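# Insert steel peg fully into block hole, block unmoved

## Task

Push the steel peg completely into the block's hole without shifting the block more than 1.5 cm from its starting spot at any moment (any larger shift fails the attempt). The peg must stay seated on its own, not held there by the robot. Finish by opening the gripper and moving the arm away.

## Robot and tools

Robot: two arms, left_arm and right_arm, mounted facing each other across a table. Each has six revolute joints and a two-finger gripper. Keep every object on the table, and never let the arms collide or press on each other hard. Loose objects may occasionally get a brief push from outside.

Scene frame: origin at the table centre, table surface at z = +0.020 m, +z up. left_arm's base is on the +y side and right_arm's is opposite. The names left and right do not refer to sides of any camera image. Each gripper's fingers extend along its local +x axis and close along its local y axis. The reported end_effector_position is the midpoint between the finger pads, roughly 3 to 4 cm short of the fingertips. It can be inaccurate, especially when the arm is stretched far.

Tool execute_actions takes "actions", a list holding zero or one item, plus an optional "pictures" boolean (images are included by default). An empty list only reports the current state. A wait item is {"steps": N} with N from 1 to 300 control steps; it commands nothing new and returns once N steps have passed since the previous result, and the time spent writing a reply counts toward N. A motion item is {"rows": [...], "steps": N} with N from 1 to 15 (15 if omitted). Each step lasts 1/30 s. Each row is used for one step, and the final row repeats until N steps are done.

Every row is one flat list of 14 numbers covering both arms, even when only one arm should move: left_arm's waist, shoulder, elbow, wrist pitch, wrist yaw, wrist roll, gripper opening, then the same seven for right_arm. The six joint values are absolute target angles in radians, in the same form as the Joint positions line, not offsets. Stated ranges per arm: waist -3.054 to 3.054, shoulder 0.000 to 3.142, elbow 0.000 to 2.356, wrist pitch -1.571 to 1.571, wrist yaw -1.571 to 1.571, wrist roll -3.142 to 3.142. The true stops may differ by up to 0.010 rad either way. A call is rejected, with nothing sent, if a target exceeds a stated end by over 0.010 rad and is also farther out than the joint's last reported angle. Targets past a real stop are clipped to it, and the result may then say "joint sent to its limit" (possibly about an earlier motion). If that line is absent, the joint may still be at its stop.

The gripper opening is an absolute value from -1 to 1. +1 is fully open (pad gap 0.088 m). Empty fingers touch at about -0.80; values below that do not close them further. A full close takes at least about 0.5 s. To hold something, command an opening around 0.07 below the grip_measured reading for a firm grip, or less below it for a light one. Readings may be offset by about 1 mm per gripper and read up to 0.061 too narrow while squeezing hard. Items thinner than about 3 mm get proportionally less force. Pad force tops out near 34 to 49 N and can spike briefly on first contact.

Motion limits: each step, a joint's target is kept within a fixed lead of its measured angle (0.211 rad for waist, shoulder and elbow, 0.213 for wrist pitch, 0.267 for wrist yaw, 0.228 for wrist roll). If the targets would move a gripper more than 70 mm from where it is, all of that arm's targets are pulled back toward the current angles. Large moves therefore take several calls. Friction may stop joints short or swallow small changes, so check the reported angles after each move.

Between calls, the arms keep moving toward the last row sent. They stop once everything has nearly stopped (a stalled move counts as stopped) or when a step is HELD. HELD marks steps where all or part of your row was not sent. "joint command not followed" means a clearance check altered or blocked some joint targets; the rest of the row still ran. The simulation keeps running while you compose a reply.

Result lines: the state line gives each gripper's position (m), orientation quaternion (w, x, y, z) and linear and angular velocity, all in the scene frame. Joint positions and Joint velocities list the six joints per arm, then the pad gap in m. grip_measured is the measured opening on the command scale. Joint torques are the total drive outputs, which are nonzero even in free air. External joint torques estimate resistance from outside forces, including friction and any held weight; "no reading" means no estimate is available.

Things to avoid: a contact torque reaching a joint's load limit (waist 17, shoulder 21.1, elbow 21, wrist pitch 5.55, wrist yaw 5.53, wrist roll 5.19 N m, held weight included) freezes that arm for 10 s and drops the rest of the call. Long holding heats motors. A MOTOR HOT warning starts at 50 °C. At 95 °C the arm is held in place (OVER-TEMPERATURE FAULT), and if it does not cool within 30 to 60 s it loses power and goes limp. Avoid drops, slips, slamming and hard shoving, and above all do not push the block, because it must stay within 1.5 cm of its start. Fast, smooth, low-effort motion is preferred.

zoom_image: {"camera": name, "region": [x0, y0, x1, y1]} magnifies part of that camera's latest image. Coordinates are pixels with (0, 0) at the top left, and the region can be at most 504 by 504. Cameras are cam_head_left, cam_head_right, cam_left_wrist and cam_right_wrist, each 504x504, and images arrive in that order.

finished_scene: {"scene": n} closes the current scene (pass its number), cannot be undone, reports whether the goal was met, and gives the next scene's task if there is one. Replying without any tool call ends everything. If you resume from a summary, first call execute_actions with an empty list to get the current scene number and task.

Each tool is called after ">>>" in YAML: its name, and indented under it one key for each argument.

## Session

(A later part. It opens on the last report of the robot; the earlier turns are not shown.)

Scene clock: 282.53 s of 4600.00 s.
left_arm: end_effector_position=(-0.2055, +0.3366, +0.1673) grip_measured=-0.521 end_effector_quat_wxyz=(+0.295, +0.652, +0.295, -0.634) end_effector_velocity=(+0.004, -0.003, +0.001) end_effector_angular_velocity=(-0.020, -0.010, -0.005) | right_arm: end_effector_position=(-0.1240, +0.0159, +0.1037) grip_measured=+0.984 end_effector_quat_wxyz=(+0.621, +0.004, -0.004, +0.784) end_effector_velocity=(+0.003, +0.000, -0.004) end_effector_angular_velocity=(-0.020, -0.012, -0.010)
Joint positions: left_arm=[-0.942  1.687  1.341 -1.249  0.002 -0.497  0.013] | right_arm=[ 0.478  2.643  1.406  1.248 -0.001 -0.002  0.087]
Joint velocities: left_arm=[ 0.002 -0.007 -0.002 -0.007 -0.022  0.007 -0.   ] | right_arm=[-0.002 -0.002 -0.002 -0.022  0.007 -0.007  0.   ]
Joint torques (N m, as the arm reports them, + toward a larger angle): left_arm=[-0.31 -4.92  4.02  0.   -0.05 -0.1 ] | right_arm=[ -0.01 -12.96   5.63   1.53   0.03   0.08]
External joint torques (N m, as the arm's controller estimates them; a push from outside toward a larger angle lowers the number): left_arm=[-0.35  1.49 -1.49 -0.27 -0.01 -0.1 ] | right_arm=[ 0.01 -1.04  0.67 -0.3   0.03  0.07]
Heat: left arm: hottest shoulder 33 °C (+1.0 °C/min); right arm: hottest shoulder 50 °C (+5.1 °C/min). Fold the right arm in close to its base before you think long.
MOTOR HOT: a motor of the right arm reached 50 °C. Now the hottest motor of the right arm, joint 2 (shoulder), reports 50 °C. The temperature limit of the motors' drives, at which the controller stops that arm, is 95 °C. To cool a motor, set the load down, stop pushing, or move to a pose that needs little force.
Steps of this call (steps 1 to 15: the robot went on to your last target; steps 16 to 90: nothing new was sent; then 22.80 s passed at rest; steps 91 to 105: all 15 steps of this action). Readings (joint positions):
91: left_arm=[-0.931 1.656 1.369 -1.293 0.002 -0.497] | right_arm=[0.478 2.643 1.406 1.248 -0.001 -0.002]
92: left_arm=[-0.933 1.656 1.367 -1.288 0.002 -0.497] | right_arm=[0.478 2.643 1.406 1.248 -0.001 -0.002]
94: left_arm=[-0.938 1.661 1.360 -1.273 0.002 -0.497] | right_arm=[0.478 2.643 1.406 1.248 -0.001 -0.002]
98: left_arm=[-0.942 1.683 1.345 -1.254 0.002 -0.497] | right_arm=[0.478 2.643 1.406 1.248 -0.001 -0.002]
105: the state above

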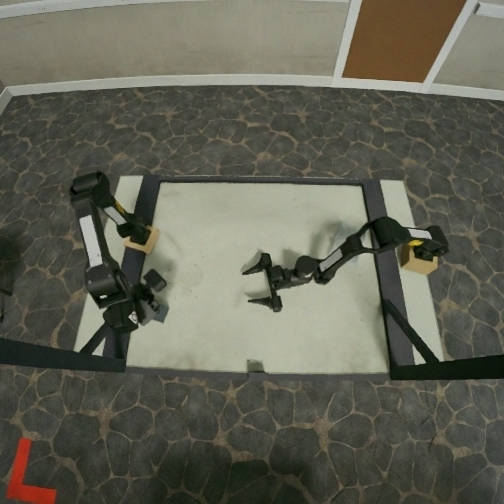

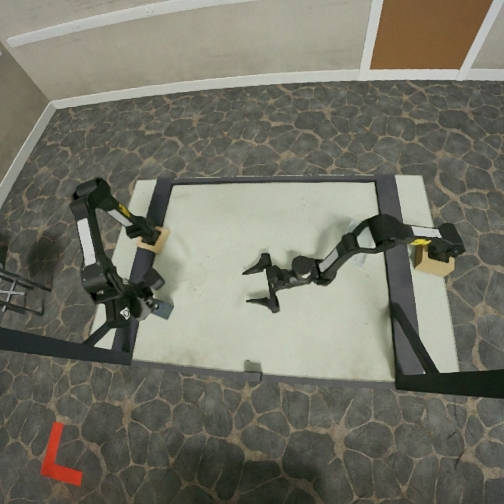

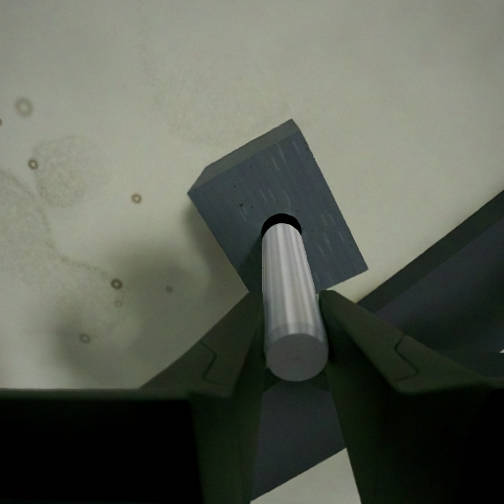

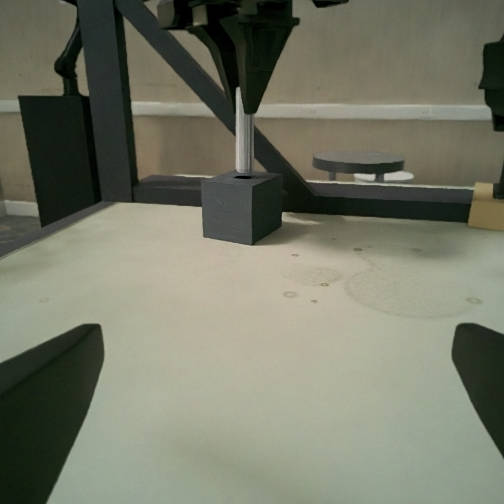

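>>> execute_actions:
  actions:
    - {"rows":[[-0.942,1.70,1.331,-1.241,0,-0.50,-0.61,0.478,2.65,1.41,1.248,0,0,1],[-0.942,1.704,1.328,-1.236,0,-0.50,-0.61,0.478,2.65,1.41,1.248,0,0,1],[-0.942,1.704,1.326,-1.234,0,-0.50,-0.61,0.478,2.65,1.41,1.248,0,0,1],[-0.942,1.704,1.326,-1.234,0,-0.50,-0.61,0.478,2.65,1.41,1.248,0,0,1],[-0.942,1.704,1.326,-1.234,0,-0.50,-0.61,0.478,2.65,1.41,1.248,0,0,1],[-0.942,1.705,1.319,-1.226,0,-0.50,-0.61,0.478,2.65,1.41,1.248,0,0,1],[-0.942,1.706,1.312,-1.218,0,-0.50,-0.61,0.478,2.65,1.41,1.248,0,0,1],[-0.942,1.707,1.305,-1.210,0,-0.50,-0.61,0.478,2.65,1.41,1.248,0,0,1],[-0.942,1.708,1.298,-1.202,0,-0.50,-0.61,0.478,2.65,1.41,1.248,0,0,1],[-0.942,1.7095,1.292,-1.194,0,-0.50,-0.61,0.478,2.65,1.41,1.248,0,0,1],[-0.942,1.711,1.285,-1.186,0,-0.50,-0.61,0.478,2.65,1.41,1.248,0,0,1]],"steps":15}

>>> zoom_image:
  camera: "cam_right_wrist"
  region: [150, 0, 330, 250]

Scene clock: 305.40 s of 4600.00 s.
left_arm: end_effector_position=(-0.2071, +0.3357, +0.1586) grip_measured=-0.521 end_effector_quat_wxyz=(+0.295, +0.649, +0.294, -0.636) end_effector_velocity=(-0.000, -0.000, +0.000) end_effector_angular_velocity=(-0.015, +0.018, +0.005) | right_arm: end_effector_position=(-0.1240, +0.0159, +0.1037) grip_measured=+0.984 end_effector_quat_wxyz=(+0.621, +0.004, -0.004, +0.784) end_effector_velocity=(+0.003, +0.001, +0.001) end_effector_angular_velocity=(-0.001, -0.008, -0.000)
Joint positions: left_arm=[-0.942  1.694  1.313 -1.209 -0.    -0.497  0.013] | right_arm=[ 0.478  2.643  1.406  1.248 -0.001 -0.002  0.087]
Joint velocities: left_arm=[-0.002 -0.017 -0.017  0.022 -0.007 -0.007 -0.   ] | right_arm=[-0.007 -0.002  0.002 -0.007 -0.007 -0.007 -0.   ]
Joint torques (N m, as the arm reports them, + toward a larger angle): left_arm=[-0.03 -4.11  2.33  1.04  0.07 -0.1 ] | right_arm=[ -0.05 -12.94   5.69   1.53   0.03   0.06]
External joint torques (N m, as the arm's controller estimates them; a push from outside toward a larger angle lowers the number): left_arm=[-0.06  2.33 -3.19  0.74  0.1  -0.1 ] | right_arm=[ 0.03 -1.05  0.74 -0.3   0.02  0.05]
Heat: left arm: hottest shoulder 31 °C (-1.0 °C/min); right arm: hottest shoulder 51 °C (+5.0 °C/min). Fold the right arm in close to its base before you think long.
MOTOR HOT: still on. Now the hottest motor of the right arm, joint 2 (shoulder), reports 51 °C; a drive's own limit is 95 °C.
Steps of this call (steps 1 to 15: the robot went on to your last target; steps 16 to 90: nothing new was sent; then 19.37 s passed at rest; steps 91 to 105: all 15 steps of this action). Readings (joint positions):
91: left_arm=[-0.942 1.687 1.341 -1.249 0.002 -0.497] | right_arm=[0.478 2.643 1.406 1.248 -0.001 -0.002]
92: left_arm=[-0.942 1.688 1.340 -1.246 0.002 -0.497] | right_arm=[0.478 2.643 1.406 1.248 -0.001 -0.002]
94: left_arm=[-0.942 1.690 1.339 -1.240 0.002 -0.497] | right_arm=[0.478 2.643 1.406 1.248 -0.001 -0.002]
98: left_arm=[-0.942 1.693 1.329 -1.227 0.002 -0.497] | right_arm=[0.478 2.643 1.406 1.248 -0.001 -0.002]
105: the state above

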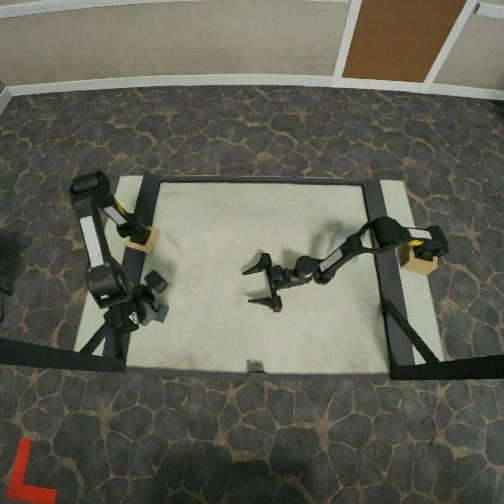

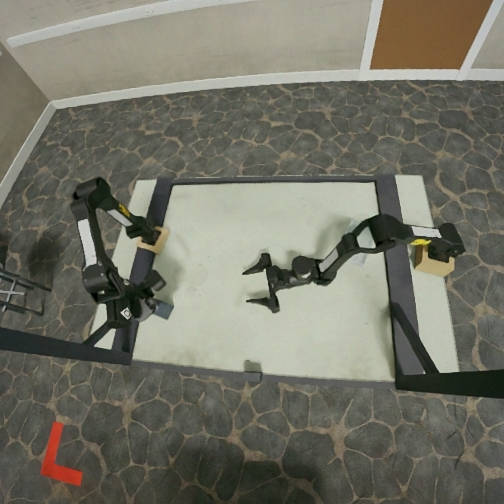

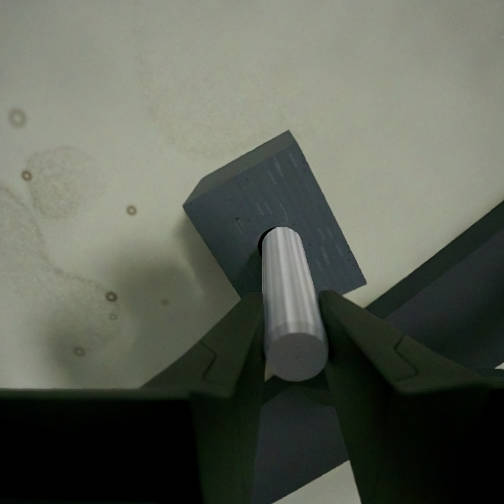

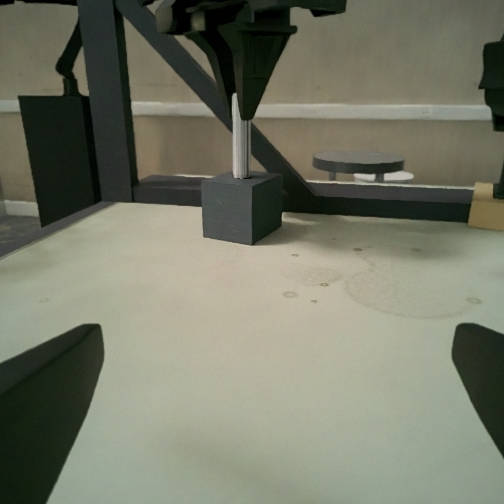

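Region (150, 0, 330, 250) of cam_right_wrist's 504x504 image, scaled by 2.016, with more detail than that image has; it fills the left 363 columns of this view, and the rest is white.

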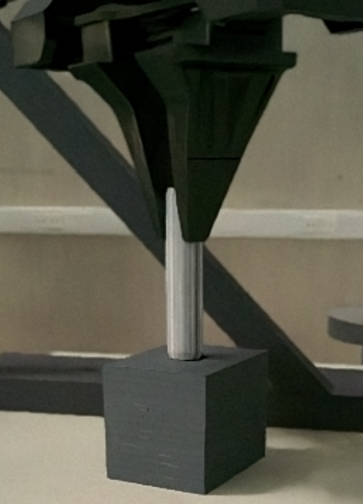

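>>> zoom_image:
  camera: "cam_right_wrist"
  region: [205, 130, 285, 200]

>>> zoom_image:
  camera: "cam_left_wrist"
  region: [230, 190, 340, 300]

Region (205, 130, 285, 200) of cam_right_wrist's 504x504 image, scaled by 6.300, with more detail than that image has; it fills the top 441 rows of this view, and the rest is white.

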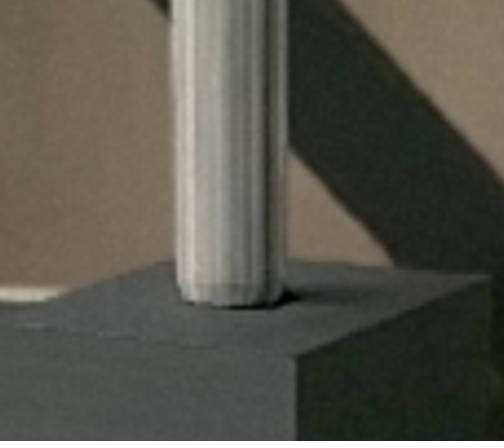

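Region (230, 190, 340, 300) of cam_left_wrist's 504x504 image, scaled by 4.582, with more detail than that image has.

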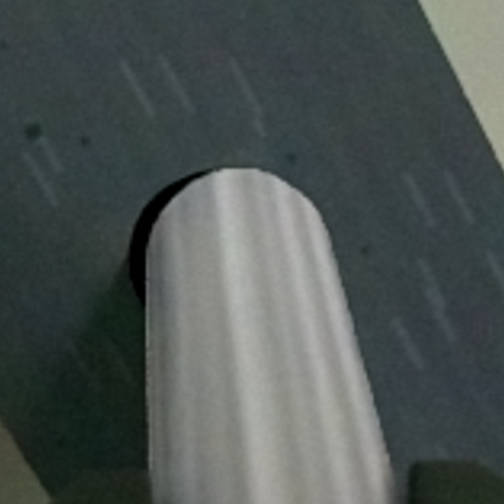

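>>> execute_actions:
  actions:
    - {"rows":[[-0.942,1.696,1.32,-1.21,0,-0.50,-0.61,0.478,2.65,1.41,1.248,0,0,1],[-0.942,1.696,1.338,-1.215,0,-0.50,-0.61,0.478,2.65,1.41,1.248,0,0,1],[-0.942,1.696,1.338,-1.22,0,-0.50,-0.61,0.478,2.65,1.41,1.248,0,0,1],[-0.942,1.696,1.338,-1.225,0,-0.50,-0.61,0.478,2.65,1.41,1.248,0,0,1],[-0.936,1.696,1.338,-1.231,0,-0.50,-0.61,0.478,2.65,1.41,1.248,0,0,1]],"steps":15}

>>> zoom_image:
  camera: "cam_right_wrist"
  region: [205, 130, 285, 200]

>>> zoom_image:
  camera: "cam_left_wrist"
  region: [230, 190, 340, 300]

Scene clock: 326.47 s of 4600.00 s.
left_arm: end_effector_position=(-0.2051, +0.3361, +0.1621) grip_measured=-0.521 end_effector_quat_wxyz=(+0.296, +0.651, +0.295, -0.634) end_effector_velocity=(+0.003, -0.002, +0.000) end_effector_angular_velocity=(-0.018, -0.015, +0.004) | right_arm: end_effector_position=(-0.1240, +0.0159, +0.1037) grip_measured=+0.984 end_effector_quat_wxyz=(+0.621, +0.004, -0.004, +0.784) end_effector_velocity=(+0.000, -0.000, -0.004) end_effector_angular_velocity=(-0.023, +0.002, +0.005)
Joint positions: left_arm=[-0.94   1.689  1.322 -1.229  0.    -0.497  0.013] | right_arm=[ 0.478  2.643  1.406  1.248 -0.001 -0.002  0.087]
Joint velocities: left_arm=[-0.002 -0.002 -0.002 -0.007 -0.022 -0.007 -0.   ] | right_arm=[-0.002 -0.002 -0.002 -0.022 -0.007  0.007 -0.   ]
Joint torques (N m, as the arm reports them, + toward a larger angle): left_arm=[ 0.32 -5.13  6.09 -0.22 -0.04 -0.1 ] | right_arm=[ -0.07 -12.93   5.67   1.55   0.03   0.08]
External joint torques (N m, as the arm's controller estimates them; a push from outside toward a larger angle lowers the number): left_arm=[ 0.32  1.22  0.61 -0.49 -0.01 -0.1 ] | right_arm=[ 0.   -1.16  0.79 -0.26  0.03  0.07]
Heat: left arm: hottest shoulder 30 °C (-3.0 °C/min); right arm: hottest shoulder 51 °C (+3.0 °C/min). Fold the right arm in close to its base before you think long.
MOTOR HOT: still on. Now the hottest motor of the right arm, joint 2 (shoulder), reports 51 °C; a drive's own limit is 95 °C.
Steps of this call (steps 1 to 15: the robot went on to your last target; steps 16 to 90: nothing new was sent; then 17.57 s passed at rest; steps 91 to 105: all 15 steps of this action). Readings (joint positions):
91: left_arm=[-0.942 1.691 1.311 -1.207 -0.001 -0.497] | right_arm=[0.478 2.643 1.406 1.248 -0.001 -0.002]
92: left_arm=[-0.942 1.689 1.314 -1.209 -0.000 -0.497] | right_arm=[0.478 2.643 1.406 1.248 -0.001 -0.002]
94: left_arm=[-0.942 1.689 1.319 -1.214 0.000 -0.497] | right_arm=[0.478 2.643 1.406 1.248 -0.001 -0.002]
98: left_arm=[-0.941 1.689 1.322 -1.223 0.000 -0.497] | right_arm=[0.478 2.643 1.406 1.248 -0.001 -0.002]
105: the state above

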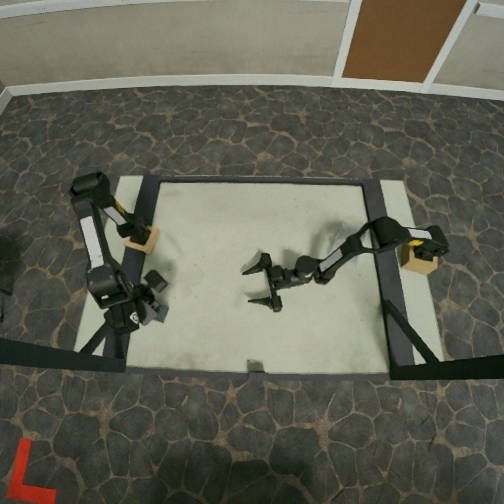

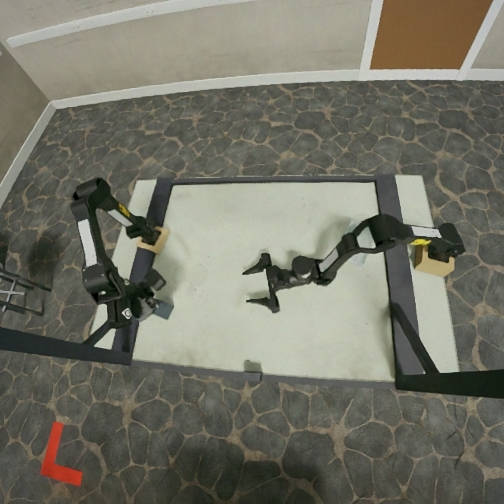

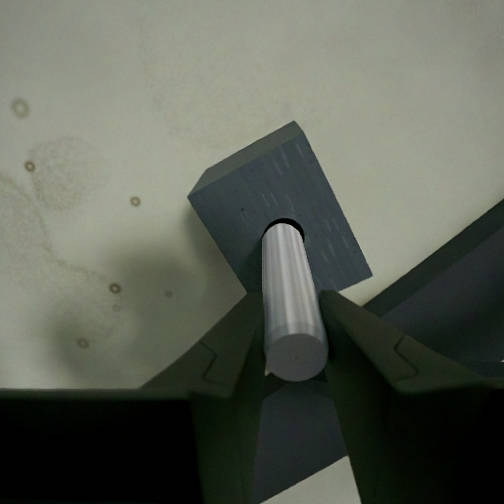

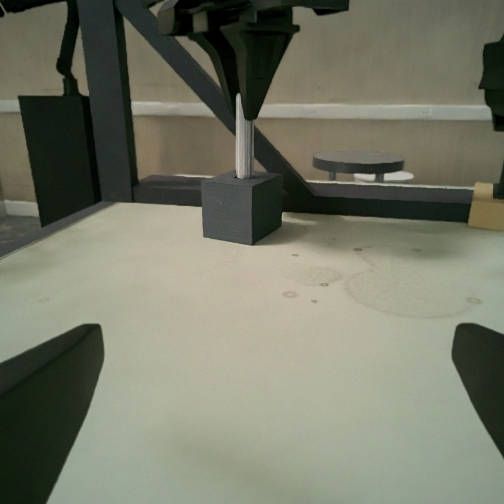

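Region (205, 130, 285, 200) of cam_right_wrist's 504x504 image, scaled by 6.300, with more detail than that image has; it fills the top 441 rows of this view, and the rest is white.

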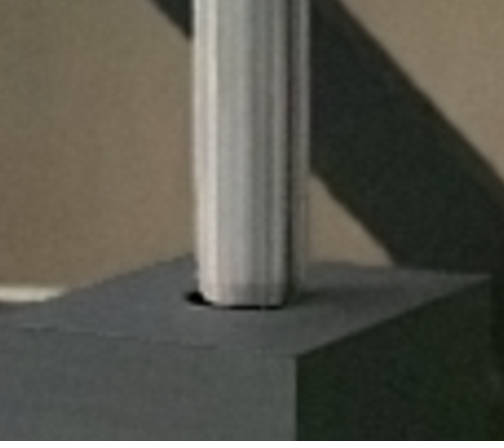

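Region (230, 190, 340, 300) of cam_left_wrist's 504x504 image, scaled by 4.582, with more detail than that image has.

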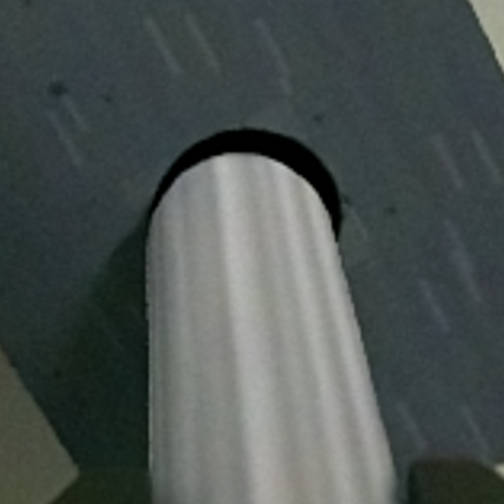

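>>> execute_actions:
  actions: []

Scene clock: 347.73 s of 4600.00 s.
left_arm: end_effector_position=(-0.2050, +0.3360, +0.1621) grip_measured=-0.521 end_effector_quat_wxyz=(+0.296, +0.651, +0.295, -0.634) end_effector_velocity=(+0.004, +0.001, +0.001) end_effector_angular_velocity=(-0.001, -0.019, +0.005) | right_arm: end_effector_position=(-0.1240, +0.0159, +0.1037) grip_measured=+0.984 end_effector_quat_wxyz=(+0.621, +0.004, -0.004, +0.784) end_effector_velocity=(-0.002, -0.001, -0.007) end_effector_angular_velocity=(-0.021, -0.028, +0.019)
Joint positions: left_arm=[-0.94   1.689  1.322 -1.229  0.    -0.497  0.013] | right_arm=[ 0.478  2.643  1.406  1.248 -0.001 -0.002  0.087]
Joint velocities: left_arm=[-0.002 -0.002  0.002 -0.022 -0.007 -0.007 -0.   ] | right_arm=[-0.002  0.002 -0.002 -0.022 -0.022 -0.022 -0.   ]
Joint torques (N m, as the arm reports them, + toward a larger angle): left_arm=[ 0.39 -5.23  6.19 -0.22 -0.03 -0.1 ] | right_arm=[ -0.04 -12.95   5.63   1.55   0.04   0.06]
External joint torques (N m, as the arm's controller estimates them; a push from outside toward a larger angle lowers the number): left_arm=[ 0.39  1.15  0.68 -0.5   0.   -0.1 ] | right_arm=[-0.14 -1.03  0.66 -0.3   0.05  0.05]
Heat: left arm: hottest shoulder 30 °C (-2.0 °C/min); right arm: hottest shoulder 52 °C (+2.0 °C/min). Fold the right arm in close to its base before you think long.
MOTOR HOT: still on. Now the hottest motor of the right arm, joint 2 (shoulder), reports 52 °C; a drive's own limit is 95 °C.
Steps of this call (steps 1 to 15: the robot went on to your last target; steps 16 to 90: nothing new was sent; then 18.27 s passed at rest). Readings (joint positions):
1: left_arm=[-0.940 1.689 1.322 -1.229 0.000 -0.497] | right_arm=[0.478 2.643 1.406 1.248 -0.001 -0.002]
2: left_arm=[-0.940 1.689 1.322 -1.229 0.000 -0.497] | right_arm=[0.478 2.643 1.406 1.248 -0.001 -0.002]
4: left_arm=[-0.940 1.689 1.322 -1.229 0.000 -0.497] | right_arm=[0.478 2.643 1.406 1.248 -0.001 -0.002]
8: left_arm=[-0.940 1.689 1.322 -1.229 0.000 -0.497] | right_arm=[0.478 2.643 1.406 1.248 -0.001 -0.002]
90: the state above
All arms were judged still, so your last target was given up. Only a new action makes them travel on or press farther. Fingers that are still opening or closing keep moving.

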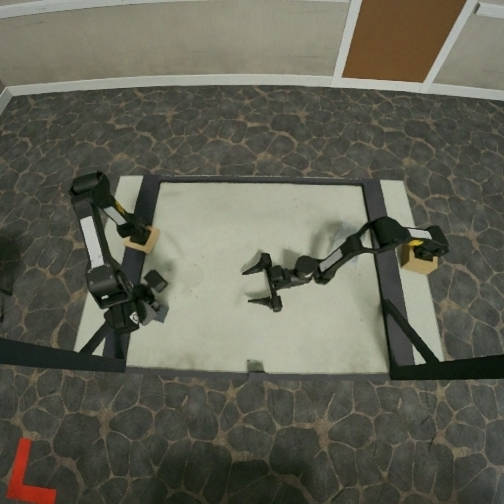

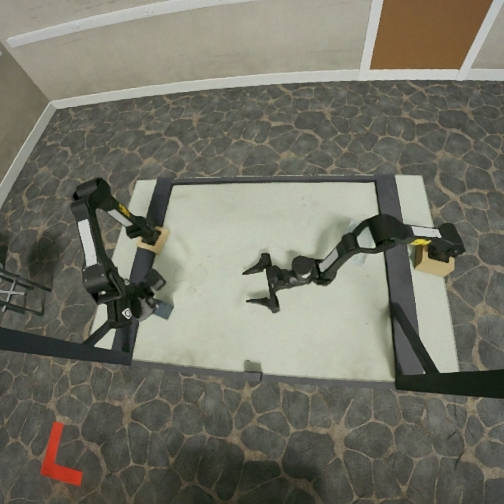

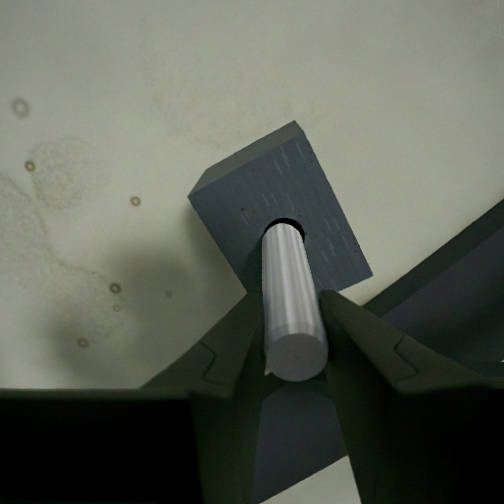

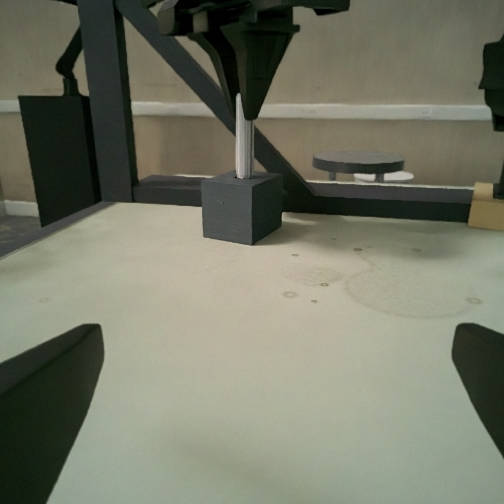

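>>> execute_actions:
  actions:
    - {"rows":[[-0.936,1.696,1.322,-1.223,0,-0.5,-0.61,0.478,2.65,1.41,1.248,0,0,1]],"steps":10}
  pictures: false

>>> execute_actions:
  actions:
    - {"rows":[[-0.938,1.700,1.308,-1.216,0,-0.5,-0.61,0.478,2.65,1.41,1.248,0,0,1],[-0.938,1.700,1.308,-1.216,0,-0.5,-0.61,0.478,2.65,1.41,1.248,0,0,1],[-0.938,1.701,1.305,-1.213,0,-0.5,-0.61,0.478,2.65,1.41,1.248,0,0,1],[-0.938,1.701,1.305,-1.213,0,-0.5,-0.61,0.478,2.65,1.41,1.248,0,0,1],[-0.938,1.702,1.302,-1.21,0,-0.5,-0.61,0.478,2.65,1.41,1.248,0,0,1]],"steps":15}

>>> zoom_image:
  camera: "cam_right_wrist"
  region: [205, 130, 285, 200]

>>> zoom_image:
  camera: "cam_left_wrist"
  region: [230, 190, 340, 300]

Scene clock: 358.03 s of 4600.00 s.
left_arm: end_effector_position=(-0.2059, +0.3357, +0.1620) grip_measured=-0.521 end_effector_quat_wxyz=(+0.296, +0.650, +0.295, -0.635) end_effector_velocity=(+0.002, +0.000, +0.000) end_effector_angular_velocity=(-0.004, -0.010, +0.005) | right_arm: end_effector_position=(-0.1240, +0.0159, +0.1037) grip_measured=+0.984 end_effector_quat_wxyz=(+0.621, +0.004, -0.004, +0.784) end_effector_velocity=(-0.002, -0.001, -0.001) end_effector_angular_velocity=(-0.009, +0.005, +0.020)
Joint positions: left_arm=[-0.94   1.689  1.322 -1.225  0.    -0.497  0.013] | right_arm=[ 0.478  2.643  1.406  1.248 -0.001 -0.002  0.087]
Joint velocities: left_arm=[-0.002 -0.002 -0.002 -0.007 -0.007 -0.007 -0.   ] | right_arm=[-0.002 -0.002 -0.002 -0.007 -0.022  0.007  0.   ]
Joint torques (N m, as the arm reports them, + toward a larger angle): left_arm=[ 0.38 -5.14  4.69  0.03 -0.02 -0.11] | right_arm=[  0.   -12.93   5.72   1.54   0.03   0.04]
External joint torques (N m, as the arm's controller estimates them; a push from outside toward a larger angle lowers the number): left_arm=[ 0.35  1.18 -0.77 -0.25  0.02 -0.11] | right_arm=[-0.1  -0.97  0.74 -0.31  0.04  0.04]
Heat: left arm: hottest shoulder 30 °C (-1.0 °C/min); right arm: hottest shoulder 52 °C (+2.0 °C/min). Fold the right arm in close to its base before you think long.
MOTOR HOT: still on. Now the hottest motor of the right arm, joint 2 (shoulder), reports 52 °C; a drive's own limit is 95 °C.
Steps of this call (steps 1 to 90: nothing new was sent; then 6.97 s passed at rest; steps 91 to 100: all 10 steps of this action). Readings (joint positions):
91: left_arm=[-0.940 1.689 1.322 -1.229 0.000 -0.497] | right_arm=[0.478 2.643 1.406 1.248 -0.001 -0.002]
92: left_arm=[-0.940 1.689 1.322 -1.229 0.000 -0.497] | right_arm=[0.478 2.643 1.406 1.248 -0.001 -0.002]
94: left_arm=[-0.940 1.689 1.322 -1.228 0.000 -0.497] | right_arm=[0.478 2.643 1.406 1.248 -0.001 -0.002]
98: left_arm=[-0.940 1.689 1.322 -1.225 0.000 -0.497] | right_arm=[0.478 2.643 1.406 1.248 -0.001 -0.002]
100: the state above

Scene clock: 358.53 s of 4600.00 s.
left_arm: end_effector_position=(-0.2060, +0.3356, +0.1587) grip_measured=-0.521 end_effector_quat_wxyz=(+0.296, +0.650, +0.295, -0.635) end_effector_velocity=(+0.006, +0.004, -0.001) end_effector_angular_velocity=(+0.016, -0.023, +0.005) | right_arm: end_effector_position=(-0.1240, +0.0159, +0.1037) grip_measured=+0.984 end_effector_quat_wxyz=(+0.621, +0.004, -0.004, +0.784) end_effector_velocity=(-0.003, -0.001, +0.005) end_effector_angular_velocity=(+0.014, -0.004, +0.010)
Joint positions: left_arm=[-0.94   1.692  1.312 -1.212  0.    -0.497  0.013] | right_arm=[ 0.478  2.643  1.406  1.248 -0.001 -0.002  0.087]
Joint velocities: left_arm=[-0.002 -0.002 -0.007 -0.022  0.007 -0.007 -0.   ] | right_arm=[ 0.002 -0.007 -0.002  0.007 -0.007 -0.007 -0.   ]
Joint torques (N m, as the arm reports them, + toward a larger angle): left_arm=[ 0.17 -4.98  4.03  0.01 -0.03 -0.11] | right_arm=[ -0.05 -12.97   5.76   1.53   0.04   0.07]
External joint torques (N m, as the arm's controller estimates them; a push from outside toward a larger angle lowers the number): left_arm=[ 0.18  1.36 -1.41 -0.25  0.01 -0.11] | right_arm=[-0.13 -0.97  0.76 -0.33  0.04  0.06]
Heat: left arm: hottest shoulder 30 °C (-1.0 °C/min); right arm: hottest shoulder 52 °C (+2.0 °C/min). Fold the right arm in close to its base before you think long.
MOTOR HOT: still on. Now the hottest motor of the right arm, joint 2 (shoulder), reports 52 °C; a drive's own limit is 95 °C.
Steps of this call (steps 1 to 15: all 15 steps of this action). Readings (joint positions):
1: left_arm=[-0.940 1.689 1.322 -1.225 0.000 -0.497] | right_arm=[0.478 2.643 1.406 1.248 -0.001 -0.002]
2: left_arm=[-0.940 1.689 1.322 -1.222 0.000 -0.497] | right_arm=[0.478 2.643 1.406 1.248 -0.001 -0.002]
4: left_arm=[-0.940 1.689 1.319 -1.218 0.000 -0.497] | right_arm=[0.478 2.643 1.406 1.248 -0.001 -0.002]
8: left_arm=[-0.940 1.691 1.313 -1.214 0.000 -0.497] | right_arm=[0.478 2.643 1.406 1.248 -0.001 -0.002]
15: the state above

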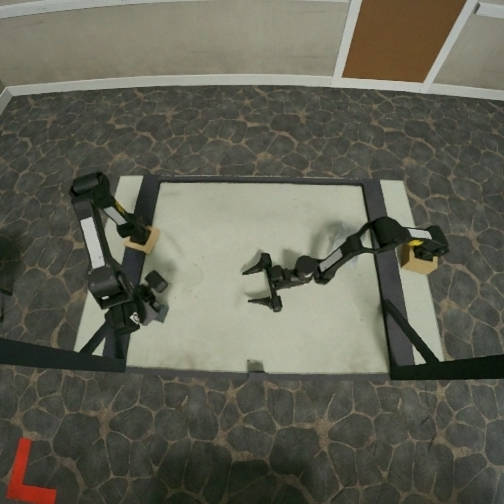

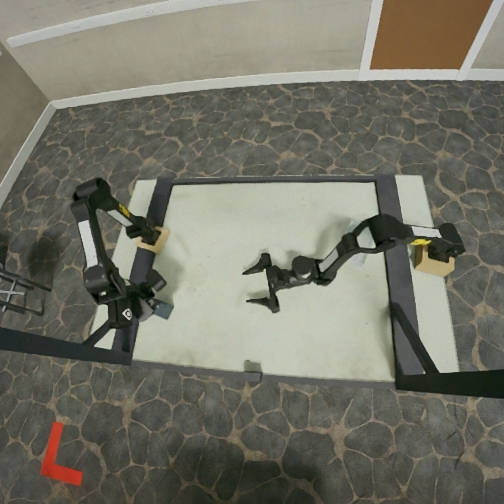

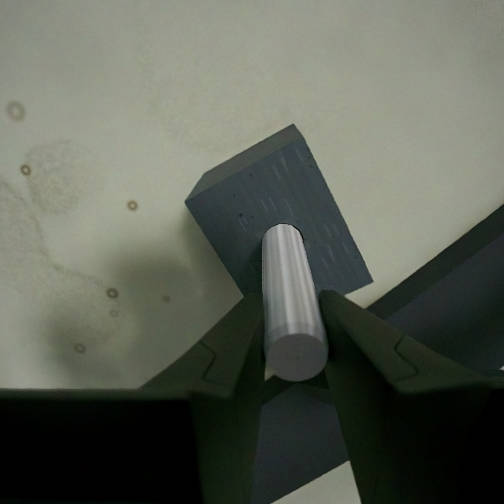

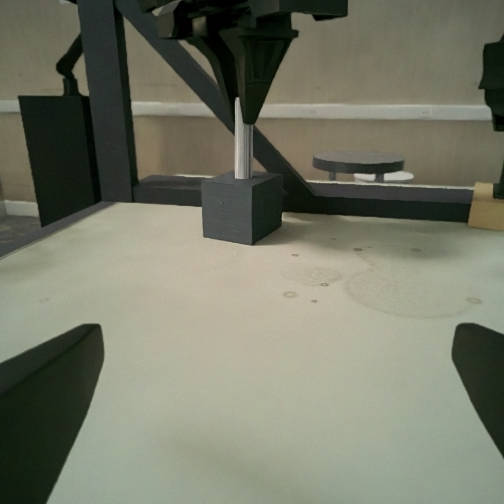

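Region (205, 130, 285, 200) of cam_right_wrist's 504x504 image, scaled by 6.300, with more detail than that image has; it fills the top 441 rows of this view, and the rest is white.

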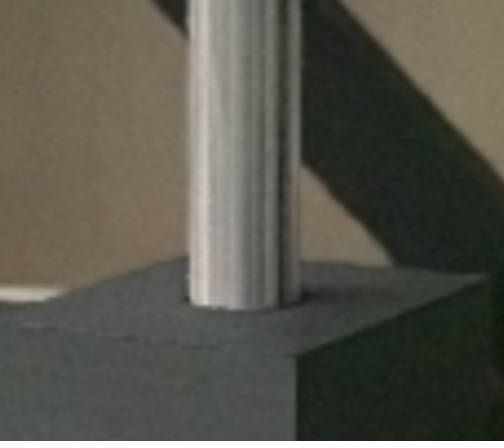

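Region (230, 190, 340, 300) of cam_left_wrist's 504x504 image, scaled by 4.582, with more detail than that image has.

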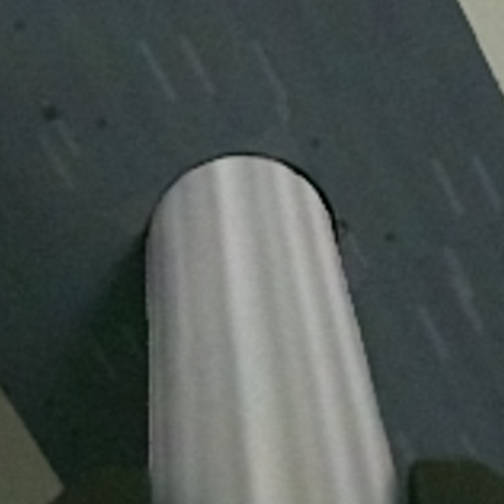

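>>> execute_actions:
  actions:
    - {"rows":[[-0.938,1.703,1.299,-1.208,0,-0.5,-0.61,0.478,2.65,1.41,1.248,0,0,1],[-0.938,1.703,1.297,-1.206,0,-0.5,-0.61,0.478,2.65,1.41,1.248,0,0,1],[-0.938,1.704,1.295,-1.204,0,-0.5,-0.61,0.478,2.65,1.41,1.248,0,0,1],[-0.938,1.704,1.293,-1.201,0,-0.5,-0.61,0.478,2.65,1.41,1.248,0,0,1],[-0.938,1.705,1.291,-1.199,0,-0.5,-0.61,0.478,2.65,1.41,1.248,0,0,1],[-0.938,1.705,1.289,-1.196,0,-0.5,-0.61,0.478,2.65,1.41,1.248,0,0,1],[-0.938,1.706,1.287,-1.194,0,-0.5,-0.61,0.478,2.65,1.41,1.248,0,0,1],[-0.938,1.706,1.285,-1.191,0,-0.5,-0.61,0.478,2.65,1.41,1.248,0,0,1],[-0.938,1.707,1.283,-1.189,0,-0.5,-0.61,0.478,2.65,1.41,1.248,0,0,1],[-0.938,1.707,1.281,-1.187,0,-0.5,-0.61,0.478,2.65,1.41,1.248,0,0,1]],"steps":15}
  pictures: false

Scene clock: 368.90 s of 4600.00 s.
left_arm: end_effector_position=(-0.2060, +0.3356, +0.1525) grip_measured=-0.521 end_effector_quat_wxyz=(+0.296, +0.650, +0.295, -0.635) end_effector_velocity=(+0.005, -0.003, +0.000) end_effector_angular_velocity=(-0.018, -0.015, +0.009) | right_arm: end_effector_position=(-0.1240, +0.0159, +0.1037) grip_measured=+0.984 end_effector_quat_wxyz=(+0.621, +0.004, -0.004, +0.784) end_effector_velocity=(+0.003, +0.001, -0.002) end_effector_angular_velocity=(-0.005, -0.009, -0.000)
Joint positions: left_arm=[-0.94   1.696  1.292 -1.189  0.    -0.497  0.013] | right_arm=[ 0.478  2.643  1.406  1.248 -0.001 -0.002  0.087]
Joint velocities: left_arm=[ 0.002 -0.007 -0.007 -0.007 -0.022 -0.007 -0.   ] | right_arm=[-0.007  0.002  0.002 -0.007 -0.007 -0.007 -0.   ]
Joint torques (N m, as the arm reports them, + toward a larger angle): left_arm=[ 0.21 -4.85  3.71 -0.03 -0.02 -0.11] | right_arm=[ -0.05 -12.86   5.67   1.56   0.02   0.06]
External joint torques (N m, as the arm's controller estimates them; a push from outside toward a larger angle lowers the number): left_arm=[ 0.17  1.6  -1.78 -0.31  0.02 -0.11] | right_arm=[-0.03 -1.05  0.75 -0.26  0.01  0.05]
Heat: left arm: hottest shoulder 30 °C (-1.0 °C/min); right arm: hottest shoulder 52 °C (+1.0 °C/min). Fold the right arm in close to its base before you think long.
MOTOR HOT: still on. Now the hottest motor of the right arm, joint 2 (shoulder), reports 52 °C; a drive's own limit is 95 °C.
Steps of this call (steps 1 to 15: the robot went on to your last target; steps 16 to 90: nothing new was sent; then 6.87 s passed at rest; steps 91 to 105: all 15 steps of this action). Readings (joint positions):
91: left_arm=[-0.940 1.692 1.311 -1.212 0.000 -0.497] | right_arm=[0.478 2.643 1.406 1.248 -0.001 -0.002]
92: left_arm=[-0.940 1.692 1.310 -1.211 0.000 -0.497] | right_arm=[0.478 2.643 1.406 1.248 -0.001 -0.002]
94: left_arm=[-0.940 1.692 1.308 -1.208 0.000 -0.497] | right_arm=[0.478 2.643 1.406 1.248 -0.001 -0.002]
98: left_arm=[-0.940 1.694 1.300 -1.199 0.000 -0.497] | right_arm=[0.478 2.643 1.406 1.248 -0.001 -0.002]
105: the state above

Going in freely. Next target (1.703, 1.260, -1.150).

>>> execute_actions:
  actions:
    - {"rows":[[-0.938,1.707,1.278,-1.184,0,-0.5,-0.61,0.478,2.65,1.41,1.248,0,0,1],[-0.938,1.708,1.275,-1.180,0,-0.5,-0.61,0.478,2.65,1.41,1.248,0,0,1],[-0.938,1.709,1.272,-1.176,0,-0.5,-0.61,0.478,2.65,1.41,1.248,0,0,1],[-0.938,1.709,1.269,-1.173,0,-0.5,-0.61,0.478,2.65,1.41,1.248,0,0,1],[-0.938,1.710,1.266,-1.169,0,-0.5,-0.61,0.478,2.65,1.41,1.248,0,0,1],[-0.938,1.711,1.263,-1.165,0,-0.5,-0.61,0.478,2.65,1.41,1.248,0,0,1],[-0.938,1.712,1.260,-1.162,0,-0.5,-0.61,0.478,2.65,1.41,1.248,0,0,1],[-0.938,1.712,1.257,-1.158,0,-0.5,-0.61,0.478,2.65,1.41,1.248,0,0,1],[-0.938,1.713,1.254,-1.154,0,-0.5,-0.61,0.478,2.65,1.41,1.248,0,0,1],[-0.938,1.714,1.251,-1.150,0,-0.5,-0.61,0.478,2.65,1.41,1.248,0,0,1],[-0.938,1.714,1.249,-1.148,0,-0.5,-0.61,0.478,2.65,1.41,1.248,0,0,1]],"steps":15}
  pictures: false

>>> execute_actions:
  actions:
    - {"rows":[[-0.938,1.715,1.246,-1.144,0,-0.5,-0.61,0.478,2.65,1.41,1.248,0,0,1],[-0.938,1.716,1.243,-1.140,0,-0.5,-0.61,0.478,2.65,1.41,1.248,0,0,1],[-0.938,1.717,1.240,-1.136,0,-0.5,-0.61,0.478,2.65,1.41,1.248,0,0,1],[-0.938,1.718,1.237,-1.132,0,-0.5,-0.61,0.478,2.65,1.41,1.248,0,0,1],[-0.938,1.719,1.234,-1.128,0,-0.5,-0.61,0.478,2.65,1.41,1.248,0,0,1],[-0.938,1.720,1.231,-1.124,0,-0.5,-0.61,0.478,2.65,1.41,1.248,0,0,1],[-0.938,1.721,1.228,-1.120,0,-0.5,-0.61,0.478,2.65,1.41,1.248,0,0,1],[-0.938,1.722,1.225,-1.116,0,-0.5,-0.61,0.478,2.65,1.41,1.248,0,0,1],[-0.938,1.723,1.222,-1.112,0,-0.5,-0.61,0.478,2.65,1.41,1.248,0,0,1],[-0.938,1.723,1.219,-1.109,0,-0.5,-0.61,0.478,2.65,1.41,1.248,0,0,1]],"steps":15}

Scene clock: 391.10 s of 4600.00 s.
left_arm: end_effector_position=(-0.2061, +0.3356, +0.1428) grip_measured=-0.521 end_effector_quat_wxyz=(+0.296, +0.650, +0.295, -0.635) end_effector_velocity=(+0.003, +0.001, -0.004) end_effector_angular_velocity=(-0.004, -0.009, -0.010) | right_arm: end_effector_position=(-0.1240, +0.0159, +0.1037) grip_measured=+0.984 end_effector_quat_wxyz=(+0.621, +0.004, -0.004, +0.784) end_effector_velocity=(+0.004, -0.001, -0.006) end_effector_angular_velocity=(-0.015, -0.011, -0.000)
Joint positions: left_arm=[-0.94   1.703  1.261 -1.15   0.    -0.497  0.013] | right_arm=[ 0.478  2.643  1.406  1.248 -0.001 -0.002  0.087]
Joint velocities: left_arm=[-0.002 -0.002 -0.017  0.007 -0.007  0.007 -0.   ] | right_arm=[-0.007  0.002 -0.007 -0.007 -0.007 -0.007 -0.   ]
Joint torques (N m, as the arm reports them, + toward a larger angle): left_arm=[ 0.18 -4.8   3.68 -0.07 -0.01 -0.12] | right_arm=[ -0.03 -12.95   5.7    1.55   0.03   0.07]
External joint torques (N m, as the arm's controller estimates them; a push from outside toward a larger angle lowers the number): left_arm=[ 0.19  1.72 -1.81 -0.35  0.02 -0.11] | right_arm=[ 0.03 -1.1   0.78 -0.29  0.03  0.06]
Heat: left arm: hottest shoulder 29 °C (-1.0 °C/min); right arm: hottest shoulder 53 °C (+2.0 °C/min). Fold the right arm in close to its base before you think long.
MOTOR HOT: still on. Now the hottest motor of the right arm, joint 2 (shoulder), reports 53 °C; a drive's own limit is 95 °C.
Steps of this call (steps 1 to 15: the robot went on to your last target; steps 16 to 90: nothing new was sent; then 18.70 s passed at rest; steps 91 to 105: all 15 steps of this action). Readings (joint positions):
91: left_arm=[-0.940 1.696 1.291 -1.188 0.000 -0.497] | right_arm=[0.478 2.643 1.406 1.248 -0.001 -0.002]
92: left_arm=[-0.940 1.696 1.290 -1.187 0.000 -0.497] | right_arm=[0.478 2.643 1.406 1.248 -0.001 -0.002]
94: left_arm=[-0.940 1.696 1.286 -1.182 0.000 -0.497] | right_arm=[0.478 2.643 1.406 1.248 -0.001 -0.002]
98: left_arm=[-0.940 1.699 1.275 -1.168 0.000 -0.497] | right_arm=[0.478 2.643 1.406 1.248 -0.001 -0.002]
105: the state above

Scene clock: 391.60 s of 4600.00 s.
left_arm: end_effector_position=(-0.2064, +0.3355, +0.1334) grip_measured=-0.521 end_effector_quat_wxyz=(+0.296, +0.650, +0.295, -0.635) end_effector_velocity=(+0.001, -0.000, -0.001) end_effector_angular_velocity=(-0.008, -0.000, +0.005) | right_arm: end_effector_position=(-0.1240, +0.0159, +0.1037) grip_measured=+0.984 end_effector_quat_wxyz=(+0.621, +0.004, -0.004, +0.784) end_effector_velocity=(+0.000, +0.000, +0.001) end_effector_angular_velocity=(+0.005, +0.009, +0.005)
Joint positions: left_arm=[-0.94   1.711  1.232 -1.112  0.    -0.497  0.013] | right_arm=[ 0.478  2.643  1.406  1.248 -0.001 -0.002  0.087]
Joint velocities: left_arm=[-0.002 -0.002 -0.007  0.007 -0.007 -0.007 -0.   ] | right_arm=[-0.002  0.002  0.002  0.007 -0.007  0.007  0.   ]
Joint torques (N m, as the arm reports them, + toward a larger angle): left_arm=[ 0.2  -4.64  3.63  0.01 -0.03 -0.12] | right_arm=[ -0.03 -12.97   5.76   1.55   0.03   0.07]
External joint torques (N m, as the arm's controller estimates them; a push from outside toward a larger angle lowers the number): left_arm=[ 0.19  1.82 -1.81 -0.29  0.01 -0.12] | right_arm=[-0.11 -1.09  0.81 -0.28  0.04  0.06]
Heat: left arm: hottest shoulder 29 °C (-1.0 °C/min); right arm: hottest shoulder 53 °C (+2.0 °C/min). Fold the right arm in close to its base before you think long.
MOTOR HOT: still on. Now the hottest motor of the right arm, joint 2 (shoulder), reports 53 °C; a drive's own limit is 95 °C.
Steps of this call (steps 1 to 15: all 15 steps of this action). Readings (joint positions):
1: left_arm=[-0.940 1.703 1.260 -1.150 0.000 -0.497] | right_arm=[0.478 2.643 1.406 1.248 -0.001 -0.002]
2: left_arm=[-0.940 1.703 1.259 -1.148 0.000 -0.497] | right_arm=[0.478 2.643 1.406 1.248 -0.001 -0.002]
4: left_arm=[-0.940 1.704 1.254 -1.142 0.000 -0.497] | right_arm=[0.478 2.643 1.406 1.248 -0.001 -0.002]
8: left_arm=[-0.940 1.708 1.243 -1.127 0.000 -0.497] | right_arm=[0.478 2.643 1.406 1.248 -0.001 -0.002]
15: the state above

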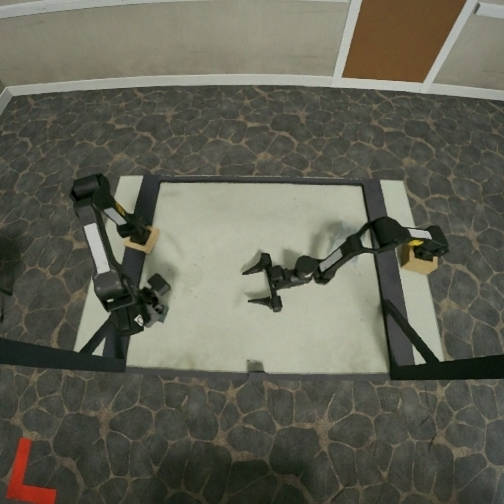

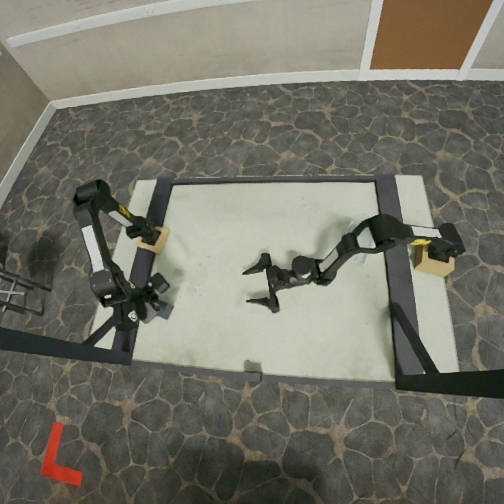

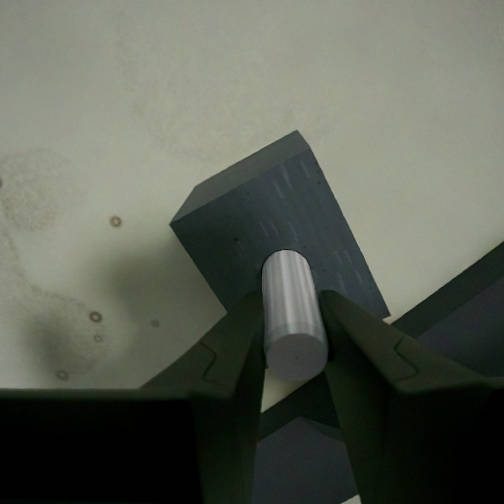

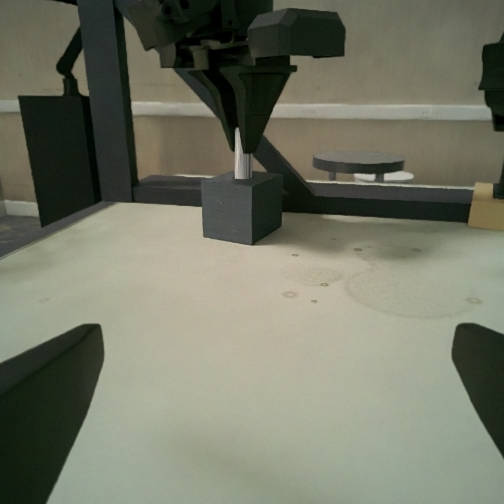

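>>> execute_actions:
  actions:
    - {"rows":[[-0.938,1.724,1.216,-1.106,0,-0.5,-0.61,0.478,2.65,1.41,1.248,0,0,1],[-0.938,1.725,1.213,-1.102,0,-0.5,-0.61,0.478,2.65,1.41,1.248,0,0,1],[-0.938,1.726,1.210,-1.098,0,-0.5,-0.61,0.478,2.65,1.41,1.248,0,0,1],[-0.938,1.727,1.207,-1.094,0,-0.5,-0.61,0.478,2.65,1.41,1.248,0,0,1],[-0.938,1.728,1.204,-1.090,0,-0.5,-0.61,0.478,2.65,1.41,1.248,0,0,1],[-0.938,1.729,1.201,-1.086,0,-0.5,-0.61,0.478,2.65,1.41,1.248,0,0,1],[-0.938,1.730,1.198,-1.082,0,-0.5,-0.61,0.478,2.65,1.41,1.248,0,0,1],[-0.938,1.731,1.195,-1.078,0,-0.5,-0.61,0.478,2.65,1.41,1.248,0,0,1],[-0.938,1.732,1.192,-1.074,0,-0.5,-0.61,0.478,2.65,1.41,1.248,0,0,1],[-0.938,1.732,1.190,-1.071,0,-0.5,-0.61,0.478,2.65,1.41,1.248,0,0,1]],"steps":15}

>>> zoom_image:
  camera: "cam_right_wrist"
  region: [180, 80, 320, 220]

Scene clock: 401.87 s of 4600.00 s.
left_arm: end_effector_position=(-0.2064, +0.3353, +0.1248) grip_measured=-0.521 end_effector_quat_wxyz=(+0.296, +0.649, +0.295, -0.636) end_effector_velocity=(+0.005, +0.001, -0.002) end_effector_angular_velocity=(-0.015, -0.024, +0.014) | right_arm: end_effector_position=(-0.1240, +0.0159, +0.1037) grip_measured=+0.984 end_effector_quat_wxyz=(+0.621, +0.004, -0.004, +0.784) end_effector_velocity=(+0.000, +0.000, -0.001) end_effector_angular_velocity=(-0.015, -0.011, +0.005)
Joint positions: left_arm=[-0.939  1.718  1.204 -1.075  0.    -0.497  0.013] | right_arm=[ 0.478  2.643  1.406  1.248 -0.001 -0.002  0.087]
Joint velocities: left_arm=[-0.007 -0.002 -0.012 -0.007 -0.022 -0.022  0.   ] | right_arm=[-0.002 -0.007 -0.002 -0.022 -0.007 -0.007 -0.   ]
Joint torques (N m, as the arm reports them, + toward a larger angle): left_arm=[ 0.14 -4.3   3.3   0.09 -0.01 -0.1 ] | right_arm=[ -0.02 -12.9    5.73   1.55   0.04   0.06]
External joint torques (N m, as the arm's controller estimates them; a push from outside toward a larger angle lowers the number): left_arm=[ 0.16  2.1  -2.02 -0.19  0.03 -0.1 ] | right_arm=[ 0.06 -0.94  0.75 -0.29  0.03  0.05]
Heat: left arm: hottest shoulder 29 °C (-1.0 °C/min); right arm: hottest shoulder 53 °C (+2.0 °C/min). Fold the right arm in close to its base before you think long.
MOTOR HOT: still on. Now the hottest motor of the right arm, joint 2 (shoulder), reports 53 °C; a drive's own limit is 95 °C.
Steps of this call (steps 1 to 15: the robot went on to your last target; steps 16 to 90: nothing new was sent; then 6.77 s passed at rest; steps 91 to 105: all 15 steps of this action). Readings (joint positions):
91: left_arm=[-0.940 1.711 1.230 -1.111 0.000 -0.497] | right_arm=[0.478 2.643 1.406 1.248 -0.001 -0.002]
92: left_arm=[-0.940 1.711 1.229 -1.109 0.000 -0.497] | right_arm=[0.478 2.643 1.406 1.248 -0.001 -0.002]
94: left_arm=[-0.940 1.712 1.225 -1.104 0.000 -0.497] | right_arm=[0.478 2.643 1.406 1.248 -0.001 -0.002]
98: left_arm=[-0.940 1.714 1.215 -1.091 0.000 -0.497] | right_arm=[0.478 2.643 1.406 1.248 -0.001 -0.002]
105: the state above

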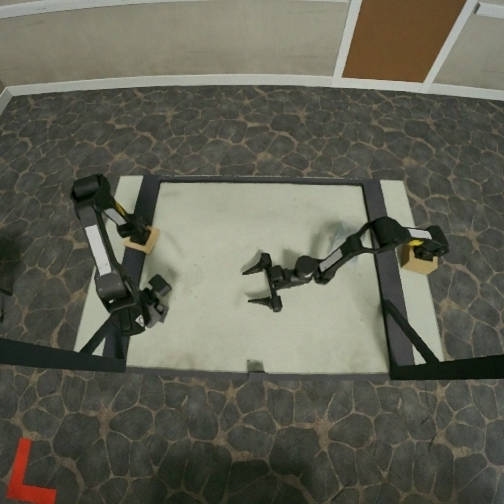

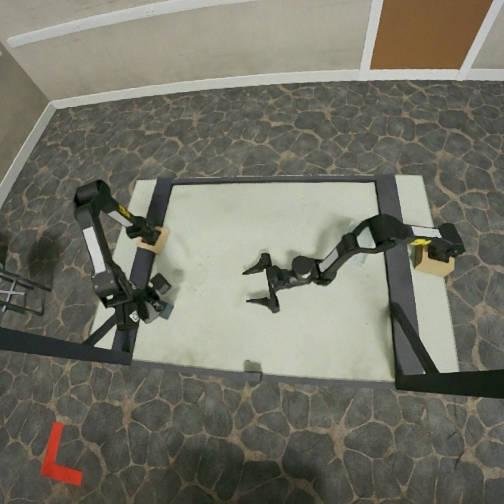

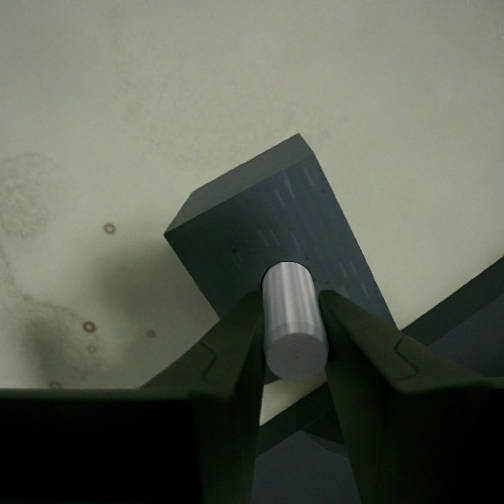

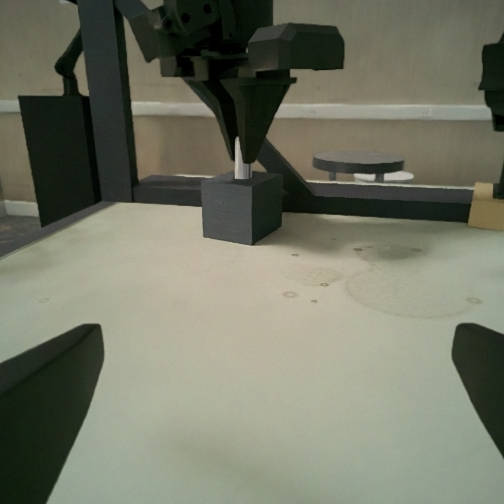

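Region (180, 80, 320, 220) of cam_right_wrist's 504x504 image, scaled by 3.600, with more detail than that image has.

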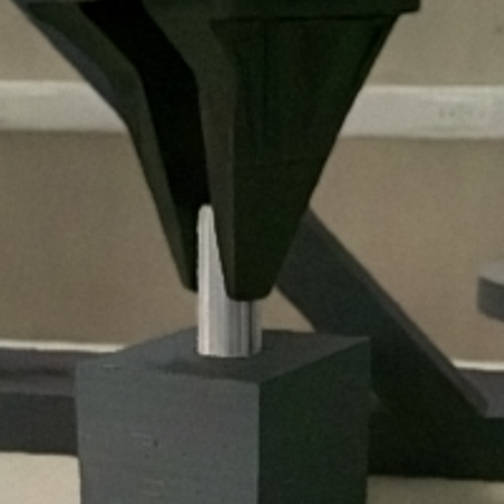

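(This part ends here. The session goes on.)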